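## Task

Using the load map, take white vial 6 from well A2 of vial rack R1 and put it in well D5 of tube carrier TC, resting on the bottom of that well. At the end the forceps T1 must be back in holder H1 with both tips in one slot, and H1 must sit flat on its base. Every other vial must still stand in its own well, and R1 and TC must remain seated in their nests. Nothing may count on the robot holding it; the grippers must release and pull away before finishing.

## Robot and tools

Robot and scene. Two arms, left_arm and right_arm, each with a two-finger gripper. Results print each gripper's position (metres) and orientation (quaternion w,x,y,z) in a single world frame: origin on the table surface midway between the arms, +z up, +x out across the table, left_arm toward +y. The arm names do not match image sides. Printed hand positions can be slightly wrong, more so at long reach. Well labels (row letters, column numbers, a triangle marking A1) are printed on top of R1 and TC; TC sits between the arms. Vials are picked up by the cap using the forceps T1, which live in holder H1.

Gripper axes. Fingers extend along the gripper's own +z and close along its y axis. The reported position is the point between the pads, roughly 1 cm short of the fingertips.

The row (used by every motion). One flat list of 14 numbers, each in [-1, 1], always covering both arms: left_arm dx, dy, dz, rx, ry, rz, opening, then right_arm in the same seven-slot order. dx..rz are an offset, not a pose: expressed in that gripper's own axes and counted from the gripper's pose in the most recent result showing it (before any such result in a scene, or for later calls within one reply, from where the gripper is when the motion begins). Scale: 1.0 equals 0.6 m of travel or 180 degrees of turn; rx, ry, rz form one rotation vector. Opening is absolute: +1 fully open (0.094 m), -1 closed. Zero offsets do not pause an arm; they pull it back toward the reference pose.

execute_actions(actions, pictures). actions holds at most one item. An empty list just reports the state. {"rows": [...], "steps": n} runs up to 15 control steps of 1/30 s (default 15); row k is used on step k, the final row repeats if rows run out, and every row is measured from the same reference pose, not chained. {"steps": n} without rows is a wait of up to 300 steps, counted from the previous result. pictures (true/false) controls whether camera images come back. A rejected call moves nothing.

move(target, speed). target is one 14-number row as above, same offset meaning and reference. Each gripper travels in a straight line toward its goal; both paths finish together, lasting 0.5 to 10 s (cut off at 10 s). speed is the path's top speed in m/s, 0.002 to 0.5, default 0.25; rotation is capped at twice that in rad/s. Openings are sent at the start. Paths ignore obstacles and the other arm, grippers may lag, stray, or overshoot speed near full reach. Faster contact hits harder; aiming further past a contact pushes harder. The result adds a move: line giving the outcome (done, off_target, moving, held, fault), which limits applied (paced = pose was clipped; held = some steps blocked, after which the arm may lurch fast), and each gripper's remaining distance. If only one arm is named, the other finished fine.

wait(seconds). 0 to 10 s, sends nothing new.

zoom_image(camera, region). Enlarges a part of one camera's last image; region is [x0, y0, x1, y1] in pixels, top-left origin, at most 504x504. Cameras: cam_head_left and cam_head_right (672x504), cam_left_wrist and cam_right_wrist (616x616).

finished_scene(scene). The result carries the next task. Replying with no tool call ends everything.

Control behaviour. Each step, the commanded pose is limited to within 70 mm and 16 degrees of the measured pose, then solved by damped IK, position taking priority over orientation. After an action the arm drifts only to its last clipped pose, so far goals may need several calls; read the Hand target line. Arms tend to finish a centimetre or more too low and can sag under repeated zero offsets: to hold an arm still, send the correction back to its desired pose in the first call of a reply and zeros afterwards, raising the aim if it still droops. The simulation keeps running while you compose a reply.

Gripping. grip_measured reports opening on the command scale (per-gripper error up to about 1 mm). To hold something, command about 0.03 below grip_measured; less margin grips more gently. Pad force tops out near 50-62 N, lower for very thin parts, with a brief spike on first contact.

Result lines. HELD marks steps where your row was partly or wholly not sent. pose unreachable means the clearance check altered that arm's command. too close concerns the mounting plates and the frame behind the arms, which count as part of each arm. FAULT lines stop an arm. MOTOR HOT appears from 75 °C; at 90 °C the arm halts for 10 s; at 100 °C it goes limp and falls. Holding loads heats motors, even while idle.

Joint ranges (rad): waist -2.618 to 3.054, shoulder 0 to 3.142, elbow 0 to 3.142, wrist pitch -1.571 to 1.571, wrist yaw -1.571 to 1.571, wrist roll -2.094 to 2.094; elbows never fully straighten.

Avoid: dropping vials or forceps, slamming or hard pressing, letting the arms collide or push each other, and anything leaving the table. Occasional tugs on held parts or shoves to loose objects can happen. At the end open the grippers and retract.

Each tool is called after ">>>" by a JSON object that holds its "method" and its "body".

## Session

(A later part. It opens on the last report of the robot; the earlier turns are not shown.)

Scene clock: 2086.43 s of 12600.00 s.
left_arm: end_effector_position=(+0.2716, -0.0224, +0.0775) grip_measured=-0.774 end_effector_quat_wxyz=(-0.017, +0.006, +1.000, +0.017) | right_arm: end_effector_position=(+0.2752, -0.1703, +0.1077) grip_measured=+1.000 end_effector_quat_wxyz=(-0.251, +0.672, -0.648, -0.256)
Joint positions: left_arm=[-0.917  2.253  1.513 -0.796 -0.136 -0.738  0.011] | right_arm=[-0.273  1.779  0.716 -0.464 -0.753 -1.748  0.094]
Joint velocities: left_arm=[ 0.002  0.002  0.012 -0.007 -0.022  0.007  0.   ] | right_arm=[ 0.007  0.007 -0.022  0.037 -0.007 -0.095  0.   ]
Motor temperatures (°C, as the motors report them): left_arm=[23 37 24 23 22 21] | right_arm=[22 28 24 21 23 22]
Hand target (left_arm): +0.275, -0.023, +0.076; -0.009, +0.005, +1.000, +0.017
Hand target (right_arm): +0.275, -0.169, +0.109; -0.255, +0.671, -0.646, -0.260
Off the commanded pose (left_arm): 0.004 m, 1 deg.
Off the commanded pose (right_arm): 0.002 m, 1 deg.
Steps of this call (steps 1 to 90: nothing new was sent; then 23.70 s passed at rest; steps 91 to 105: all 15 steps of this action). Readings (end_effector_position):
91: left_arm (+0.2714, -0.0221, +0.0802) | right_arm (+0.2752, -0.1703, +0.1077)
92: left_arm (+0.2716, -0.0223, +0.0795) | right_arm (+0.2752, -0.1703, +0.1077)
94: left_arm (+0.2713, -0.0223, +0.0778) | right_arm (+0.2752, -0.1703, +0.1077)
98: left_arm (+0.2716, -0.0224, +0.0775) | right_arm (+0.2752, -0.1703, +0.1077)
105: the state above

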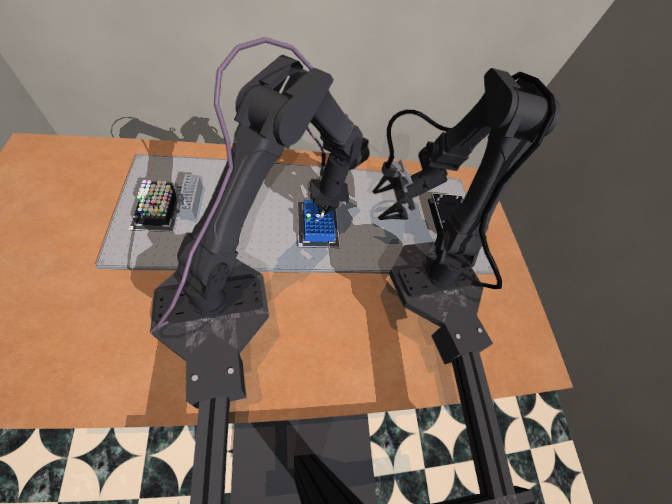

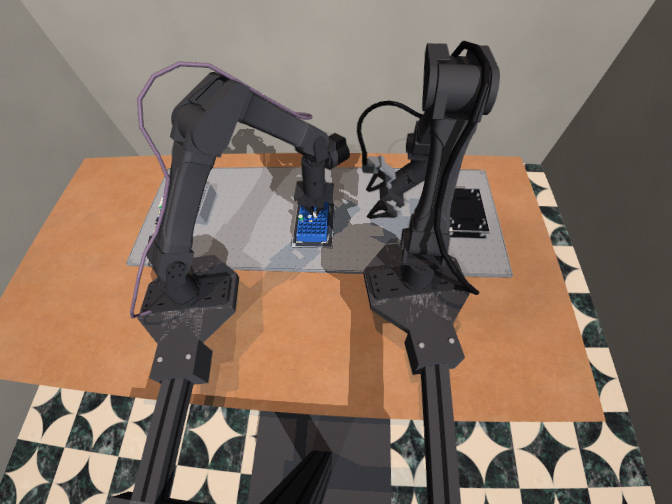

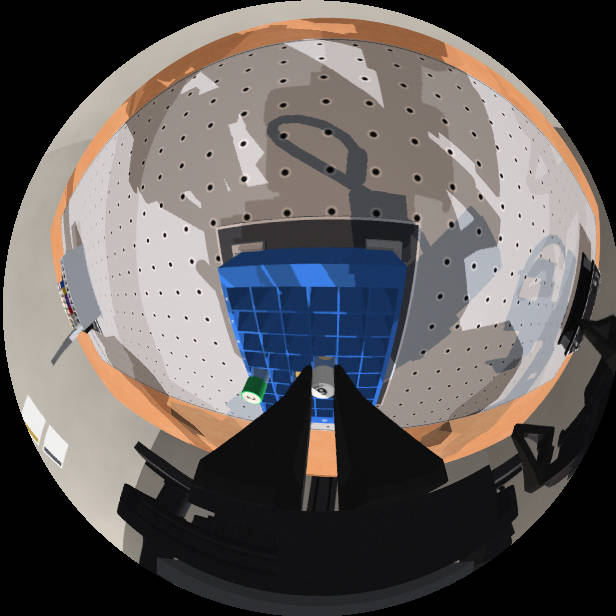

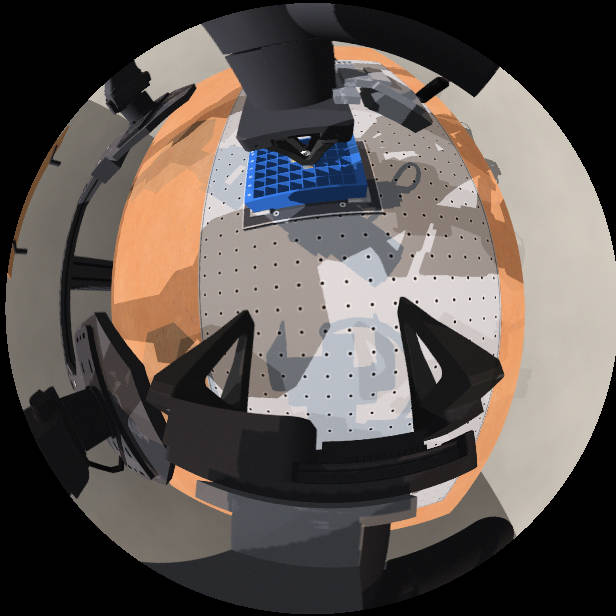

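>>> {"method": "execute_actions", "body": {"actions": [{"rows": [[-0.00074,0.00282,0.02572,-0.00766,-0.00034,0.00069,-0.8,-0.0037,0,0,0,-0.004,0,1],[-0.00625,-0.00132,0.00514,-0.00064,-0.00522,-0.00045,-0.8,-0.0037,0,0,0,-0.004,0,1],[-0.00633,-0.00135,0.0058,-0.00075,-0.00524,-0.00044,-0.8,-0.0037,0,0,0,-0.004,0,1]], "steps": 15}]}}

>>> {"method": "zoom_image", "body": {"camera": "cam_head_right", "region": [280, 180, 350, 250]}}

>>> {"method": "zoom_image", "body": {"camera": "cam_left_wrist", "region": [240, 320, 380, 420]}}

Scene clock: 2104.20 s of 12600.00 s.
left_arm: end_effector_position=(+0.2712, -0.0221, +0.0765) grip_measured=-0.774 end_effector_quat_wxyz=(-0.018, +0.006, +1.000, +0.018) | right_arm: end_effector_position=(+0.2752, -0.1703, +0.1077) grip_measured=+1.000 end_effector_quat_wxyz=(-0.251, +0.672, -0.648, -0.256)
Joint positions: left_arm=[-0.917  2.255  1.513 -0.796 -0.137 -0.738  0.011] | right_arm=[-0.273  1.779  0.716 -0.464 -0.753 -1.748  0.094]
Joint velocities: left_arm=[ 0.007 -0.017 -0.007  0.081 -0.051 -0.051 -0.001] | right_arm=[ 0.022  0.017  0.007 -0.051 -0.051  0.022  0.   ]
Motor temperatures (°C, as the motors report them): left_arm=[23 37 24 23 22 21] | right_arm=[22 28 24 21 23 22]
Hand target (left_arm): +0.275, -0.023, +0.074; -0.009, +0.005, +1.000, +0.018
Hand target (right_arm): +0.275, -0.169, +0.109; -0.255, +0.671, -0.646, -0.260
Off the commanded pose (left_arm): 0.005 m, 1 deg.
Off the commanded pose (right_arm): 0.002 m, 1 deg.
Steps of this call (steps 1 to 90: nothing new was sent; then 14.27 s passed at rest; steps 91 to 105: all 15 steps of this action). Readings (end_effector_position):
91: left_arm (+0.2713, -0.0222, +0.0766) | right_arm (+0.2752, -0.1703, +0.1077)
92: left_arm (+0.2712, -0.0221, +0.0765) | right_arm (+0.2752, -0.1703, +0.1077)
94: left_arm (+0.2712, -0.0221, +0.0765) | right_arm (+0.2752, -0.1703, +0.1077)
98: left_arm (+0.2712, -0.0221, +0.0765) | right_arm (+0.2752, -0.1703, +0.1077)
105: the state above

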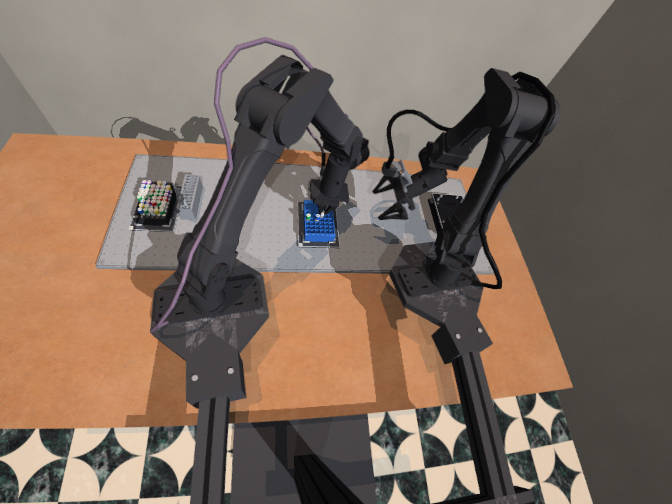

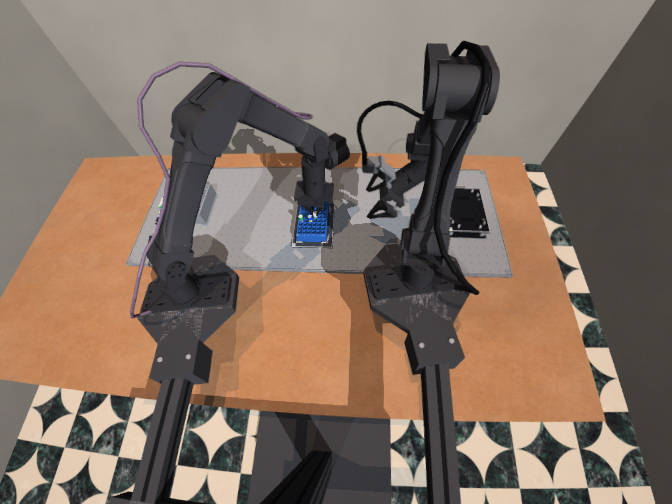

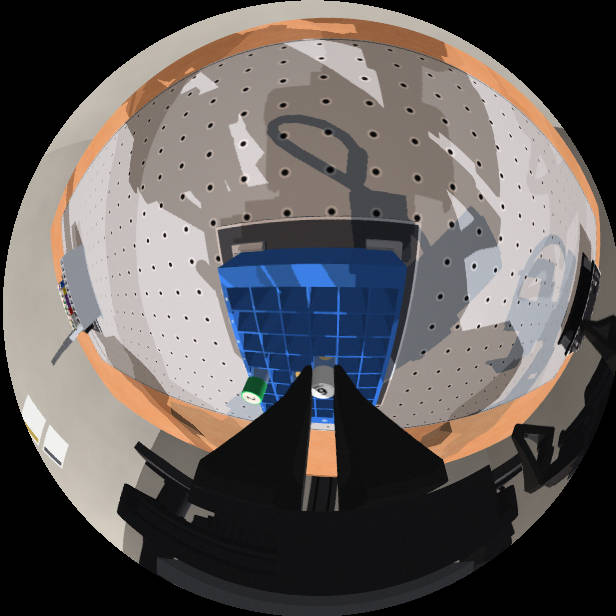

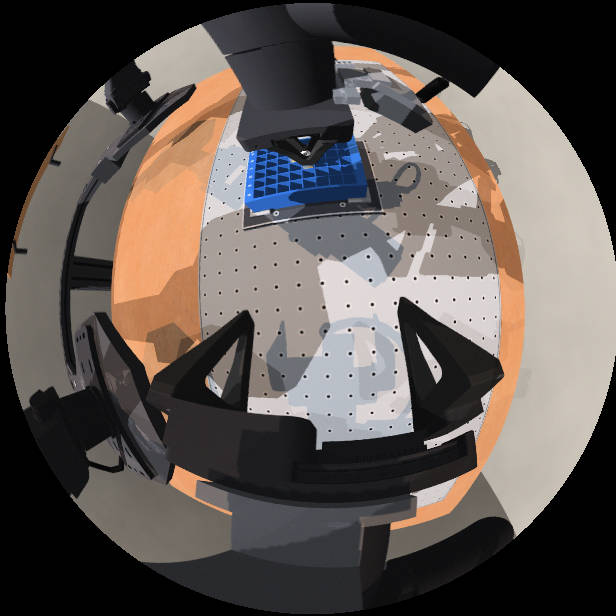

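Region (280, 180, 350, 250) of cam_head_right's 672x504 image, scaled by 7.200, with more detail than that image has.

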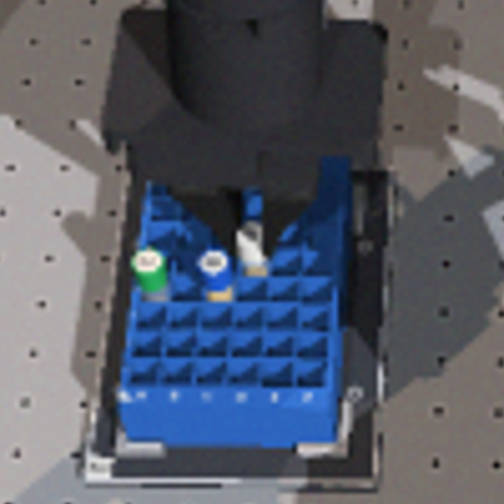

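Region (240, 320, 380, 420) of cam_left_wrist's 616x616 image, scaled by 3.600, with more detail than that image has; it fills the top 360 rows of this view, and the rest is white.

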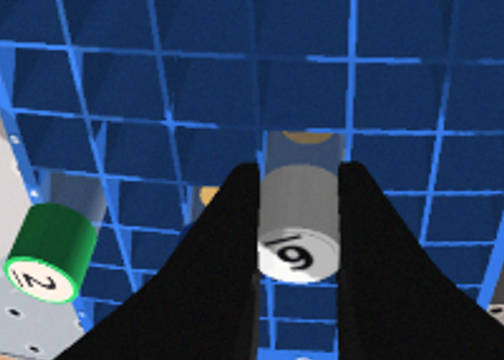

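>>> {"method": "execute_actions", "body": {"actions": [{"rows": [[-0.0052,-0.0029,-0.01286,0.00444,-0.00456,-0.00086,-0.8,-0.0037,0,0,0,-0.004,0,1],[-0.0052,-0.0029,-0.01286,0.00444,-0.00456,-0.00086,-0.8,-0.0037,0,0,0,-0.004,0,1],[-0.0052,-0.0029,-0.01286,0.00444,-0.00456,-0.00086,-0.8,-0.0037,0,0,0,-0.004,0,1],[-0.0052,-0.0029,-0.01286,0.00444,-0.00456,-0.00086,-0.77,-0.0037,0,0,0,-0.004,0,1],[-0.0052,-0.0029,-0.01286,0.00444,-0.00456,-0.00086,-0.76,-0.0037,0,0,0,-0.004,0,1],[-0.0052,-0.0029,-0.01286,0.00444,-0.00456,-0.00086,-0.75,-0.0037,0,0,0,-0.004,0,1],[-0.0052,-0.0029,-0.01286,0.00444,-0.00456,-0.00086,-0.74,-0.0037,0,0,0,-0.004,0,1],[-0.0052,-0.0029,-0.01286,0.00444,-0.00456,-0.00086,-0.73,-0.0037,0,0,0,-0.004,0,1],[-0.0052,-0.0029,-0.01286,0.00444,-0.00456,-0.00086,-0.71,-0.0037,0,0,0,-0.004,0,1]], "steps": 15}]}}

>>> {"method": "zoom_image", "body": {"camera": "cam_head_right", "region": [280, 180, 350, 250]}}

>>> {"method": "zoom_image", "body": {"camera": "cam_left_wrist", "region": [240, 320, 380, 420]}}

Scene clock: 2122.40 s of 12600.00 s.
left_arm: end_effector_position=(+0.2713, -0.0222, +0.0769) grip_measured=-0.712 end_effector_quat_wxyz=(-0.018, +0.006, +1.000, +0.017) | right_arm: end_effector_position=(+0.2752, -0.1703, +0.1077) grip_measured=+1.000 end_effector_quat_wxyz=(-0.251, +0.672, -0.648, -0.256)
Joint positions: left_arm=[-0.917  2.254  1.513 -0.796 -0.136 -0.738  0.014] | right_arm=[-0.273  1.779  0.716 -0.464 -0.753 -1.748  0.094]
Joint velocities: left_arm=[-0.007  0.002  0.007  0.007 -0.022 -0.022 -0.   ] | right_arm=[ 0.012 -0.002 -0.017  0.051 -0.095 -0.095  0.   ]
Motor temperatures (°C, as the motors report them): left_arm=[23 37 24 23 22 21] | right_arm=[22 28 24 21 23 22]
Hand target (left_arm): +0.275, -0.024, +0.084; -0.011, +0.005, +1.000, +0.011
Hand target (right_arm): +0.275, -0.169, +0.109; -0.255, +0.671, -0.646, -0.260
Off the commanded pose (left_arm): 0.008 m, 1 deg.
Off the commanded pose (right_arm): 0.002 m, 1 deg.
Steps of this call (steps 1 to 90: nothing new was sent; then 14.70 s passed at rest; steps 91 to 105: all 15 steps of this action). Readings (end_effector_position):
91: left_arm (+0.2713, -0.0221, +0.0768) | right_arm (+0.2752, -0.1703, +0.1077)
92: left_arm (+0.2713, -0.0222, +0.0769) | right_arm (+0.2752, -0.1703, +0.1077)
94: left_arm (+0.2713, -0.0222, +0.0769) | right_arm (+0.2752, -0.1703, +0.1077)
98: left_arm (+0.2713, -0.0222, +0.0769) | right_arm (+0.2752, -0.1703, +0.1077)
105: the state above

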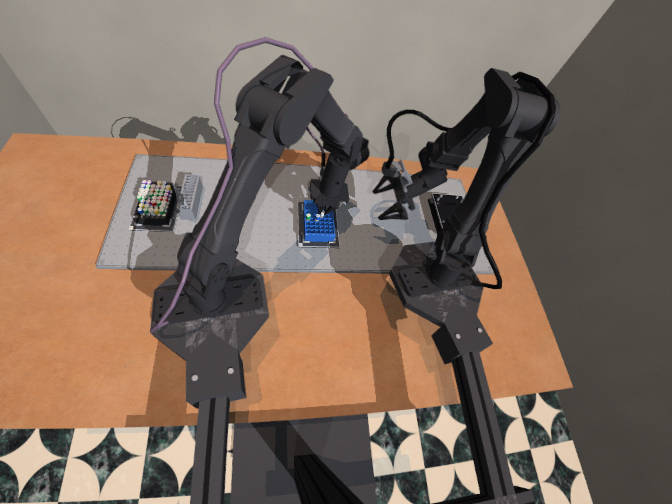

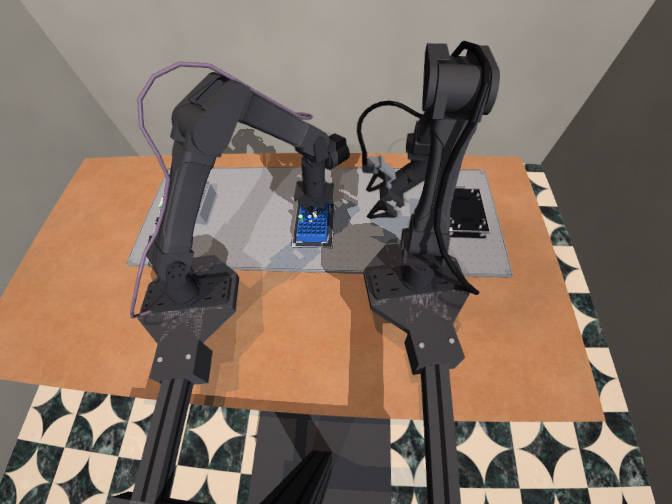

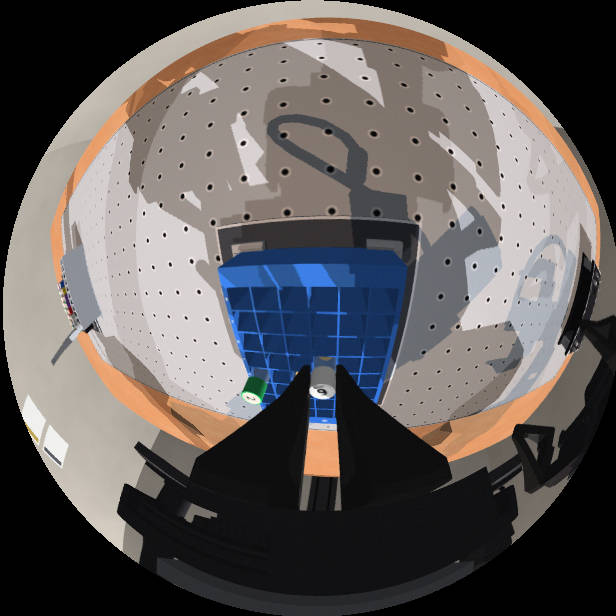

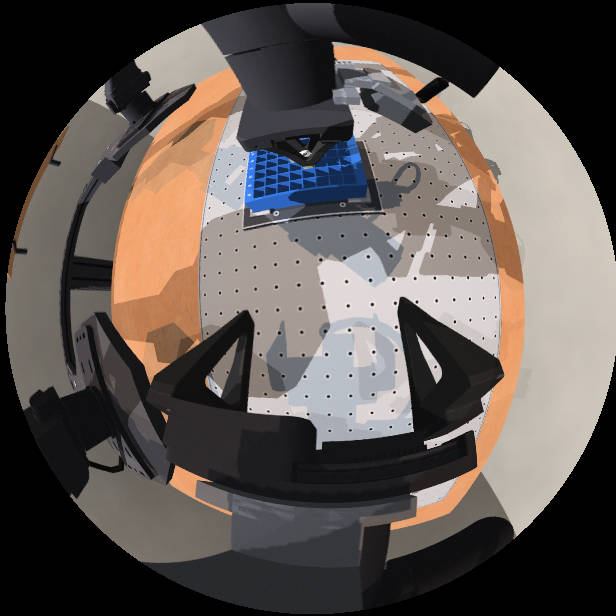

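Region (280, 180, 350, 250) of cam_head_right's 672x504 image, scaled by 7.200, with more detail than that image has.

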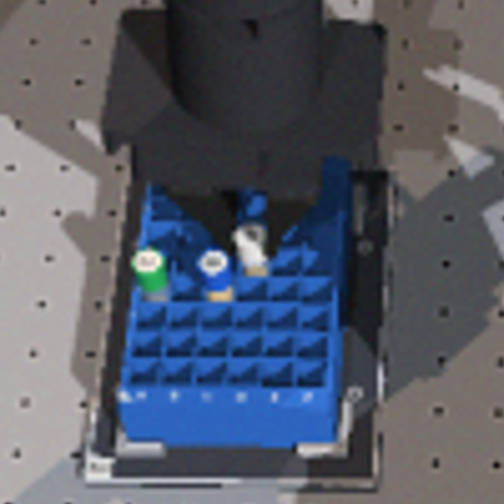

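Region (240, 320, 380, 420) of cam_left_wrist's 616x616 image, scaled by 3.600, with more detail than that image has; it fills the top 360 rows of this view, and the rest is white.

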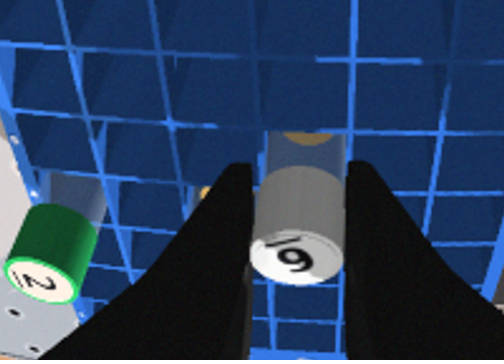

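>>> {"method": "execute_actions", "body": {"actions": [{"rows": [[-0.0052,-0.0029,-0.01286,0.00444,-0.00456,-0.00086,-0.69,-0.0037,0,0,0,-0.004,0,1],[-0.0052,-0.0029,-0.01286,0.00444,-0.00456,-0.00086,-0.67,-0.0037,0,0,0,-0.004,0,1],[-0.0052,-0.0029,-0.01286,0.00444,-0.00456,-0.00086,-0.67,-0.0037,0,0,0,-0.004,0,1],[-0.00876,-0.00539,-0.04501,0.01249,-0.00828,-0.00198,-0.67,-0.0037,0,0,0,-0.004,0,1],[-0.00876,-0.00539,-0.04501,0.01249,-0.00828,-0.00198,-0.67,-0.0037,0,0,0,-0.004,0,1],[-0.00428,-0.00233,-0.03344,0.00806,-0.00441,-0.00119,-0.67,-0.0037,0,0,0,-0.004,0,1],[-0.00412,-0.00226,-0.03601,0.00852,-0.00436,-0.00123,-0.67,-0.0037,0,0,0,-0.004,0,1],[-0.00397,-0.00219,-0.03858,0.00898,-0.0043,-0.00126,-0.67,-0.0037,0,0,0,-0.004,0,1],[-0.00381,-0.00212,-0.04115,0.00944,-0.00424,-0.0013,-0.67,-0.0037,0,0,0,-0.004,0,1],[-0.00365,-0.00204,-0.04372,0.0099,-0.00419,-0.00134,-0.67,-0.0037,0,0,0,-0.004,0,1],[-0.0035,-0.00197,-0.0463,0.01036,-0.00413,-0.00138,-0.67,-0.0037,0,0,0,-0.004,0,1],[-0.00334,-0.0019,-0.04887,0.01082,-0.00408,-0.00142,-0.67,-0.0037,0,0,0,-0.004,0,1],[-0.00318,-0.00183,-0.05144,0.01128,-0.00402,-0.00145,-0.67,-0.0037,0,0,0,-0.004,0,1],[-0.00302,-0.00176,-0.05401,0.01174,-0.00396,-0.00149,-0.67,-0.0037,0,0,0,-0.004,0,1],[-0.00287,-0.00169,-0.05658,0.0122,-0.00391,-0.00153,-0.67,-0.0037,0,0,0,-0.004,0,1]], "steps": 15}]}}

Scene clock: 2154.20 s of 12600.00 s.
left_arm: end_effector_position=(+0.2708, -0.0222, +0.0893) grip_measured=-0.672 end_effector_quat_wxyz=(-0.019, +0.005, +1.000, +0.011) | right_arm: end_effector_position=(+0.2752, -0.1703, +0.1077) grip_measured=+1.000 end_effector_quat_wxyz=(-0.251, +0.672, -0.648, -0.256)
Joint positions: left_arm=[-0.917  2.222  1.513 -0.822 -0.125 -0.738  0.015] | right_arm=[-0.273  1.779  0.716 -0.464 -0.753 -1.748  0.094]
Joint velocities: left_arm=[ 0.007 -0.12   0.007 -0.051 -0.022 -0.066  0.   ] | right_arm=[ 0.007 -0.012 -0.007  0.051  0.022 -0.051  0.   ]
Motor temperatures (°C, as the motors report them): left_arm=[23 38 24 23 22 21] | right_arm=[22 28 24 21 23 22]
Hand target (left_arm): +0.274, -0.025, +0.110; -0.012, +0.003, +1.000, -0.002
Hand target (right_arm): +0.275, -0.169, +0.109; -0.255, +0.671, -0.646, -0.260
Off the commanded pose (left_arm): 0.022 m, 2 deg.
Off the commanded pose (right_arm): 0.002 m, 1 deg.
Steps of this call (steps 1 to 90: nothing new was sent; then 28.30 s passed at rest; steps 91 to 105: all 15 steps of this action). Readings (end_effector_position):
91: left_arm (+0.2713, -0.0222, +0.0769) | right_arm (+0.2752, -0.1703, +0.1077)
92: left_arm (+0.2713, -0.0222, +0.0769) | right_arm (+0.2752, -0.1703, +0.1077)
94: left_arm (+0.2715, -0.0225, +0.0775) | right_arm (+0.2752, -0.1703, +0.1077)
98: left_arm (+0.2722, -0.0230, +0.0825) | right_arm (+0.2752, -0.1703, +0.1077)
105: the state above

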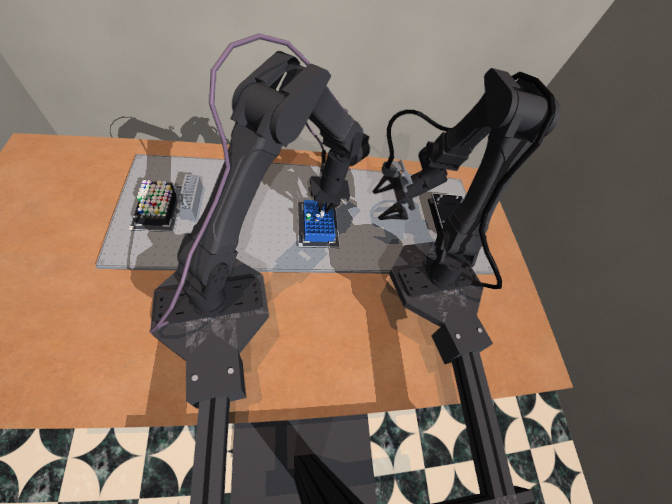

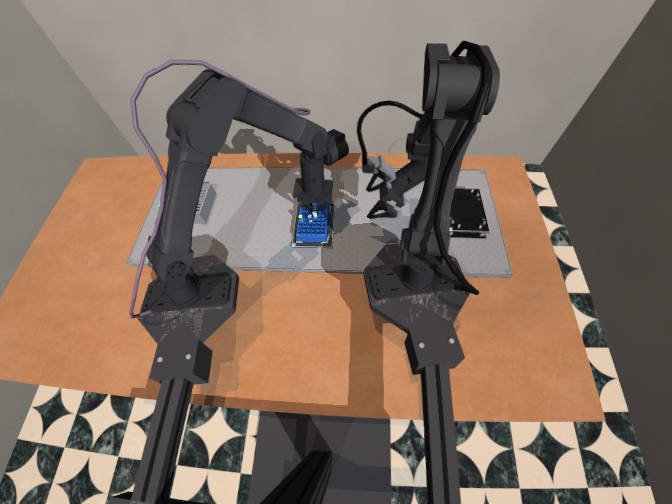

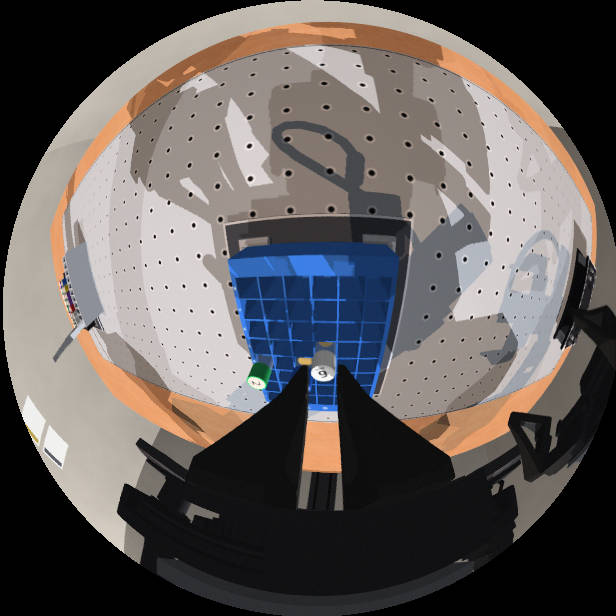

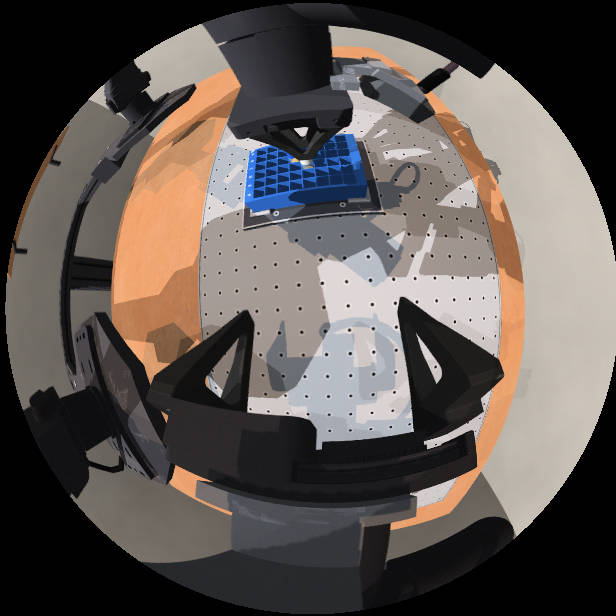

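>>> {"method": "move", "body": {"target": [0,0.12,-0.22,0,0,0,-0.67,0,0,-0.12,0,0,0,1], "speed": 0.15}}

>>> {"method": "zoom_image", "body": {"camera": "cam_head_right", "region": [270, 170, 360, 260]}}

>>> {"method": "zoom_image", "body": {"camera": "cam_head_left", "region": [110, 140, 230, 250]}}

Scene clock: 2165.23 s of 12600.00 s.
left_arm: end_effector_position=(+0.2691, +0.0446, +0.2075) grip_measured=-0.672 end_effector_quat_wxyz=(-0.036, +0.007, +0.999, +0.024) | right_arm: end_effector_position=(+0.2674, -0.2156, +0.1516) grip_measured=+1.000 end_effector_quat_wxyz=(-0.239, +0.670, -0.650, -0.269)
Joint positions: left_arm=[-0.827  1.916  1.545 -1.191 -0.121 -0.65   0.015] | right_arm=[-0.462  1.706  0.844 -0.878 -0.734 -2.012  0.094]
Joint velocities: left_arm=[ 0.012 -0.007 -0.002  0.007 -0.007 -0.051 -0.001] | right_arm=[-0.002 -0.002 -0.007 -0.095 -0.037 -0.022  0.   ]
Motor temperatures (°C, as the motors report them): left_arm=[23 38 24 23 22 21] | right_arm=[22 28 24 21 23 22]
Hand target (left_arm): +0.277, +0.045, +0.225; -0.017, +0.005, +1.000, +0.012
Hand target (right_arm): +0.276, -0.219, +0.160; -0.249, +0.673, -0.648, -0.256
Off the commanded pose (left_arm): 0.017 m, 2 deg.
Off the commanded pose (right_arm): 0.014 m, 2 deg.
After step 90, 6.47 s passed at rest.
move: off_target (left_arm, right_arm)

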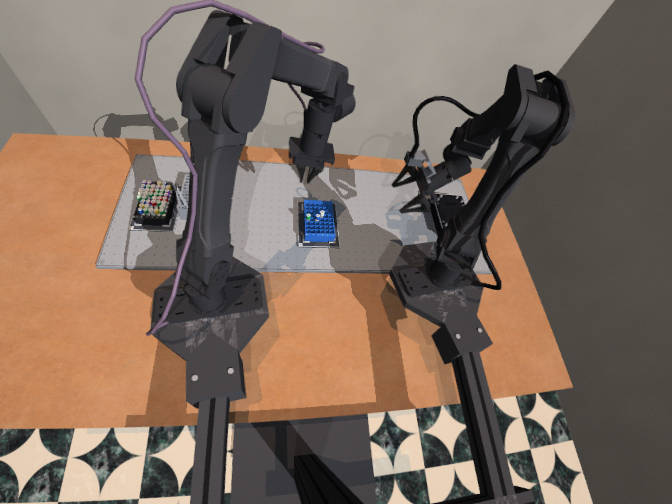

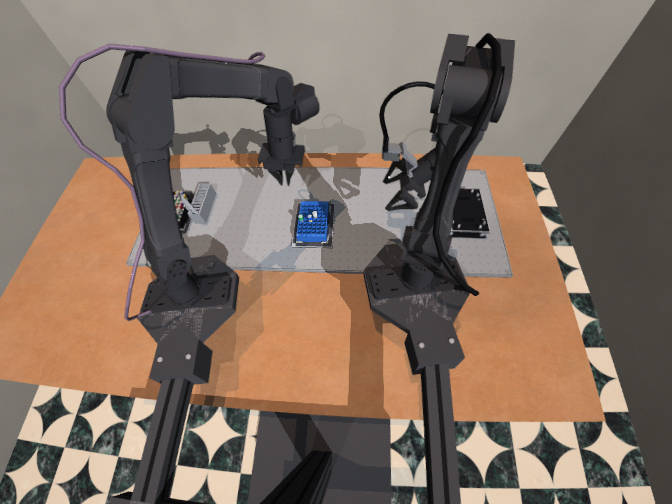

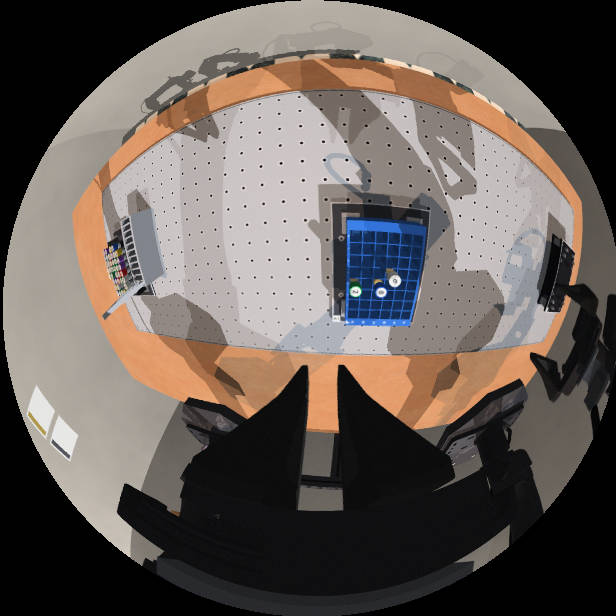

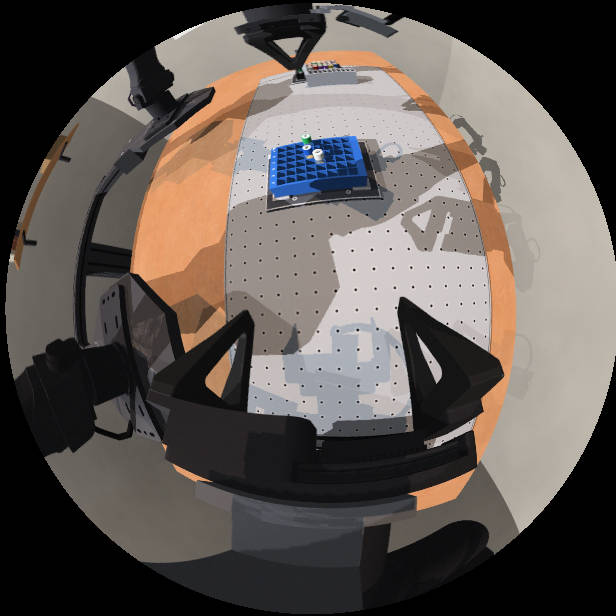

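Region (270, 170, 360, 260) of cam_head_right's 672x504 image, scaled by 5.600, with more detail than that image has.

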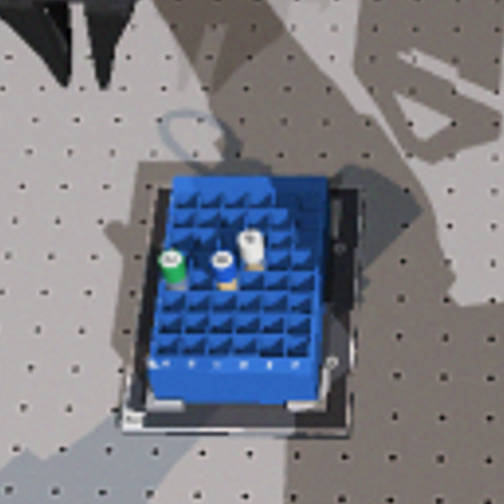

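Region (110, 140, 230, 250) of cam_head_left's 672x504 image, scaled by 4.200, with more detail than that image has; it fills the top 462 rows of this view, and the rest is white.

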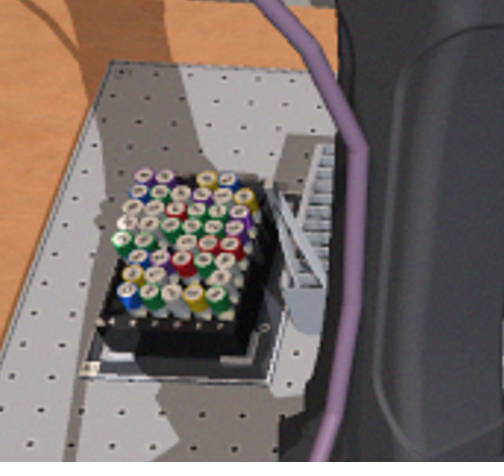

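>>> {"method": "finished_scene", "body": {"scene": 1}}

The scene is finished: the task was done.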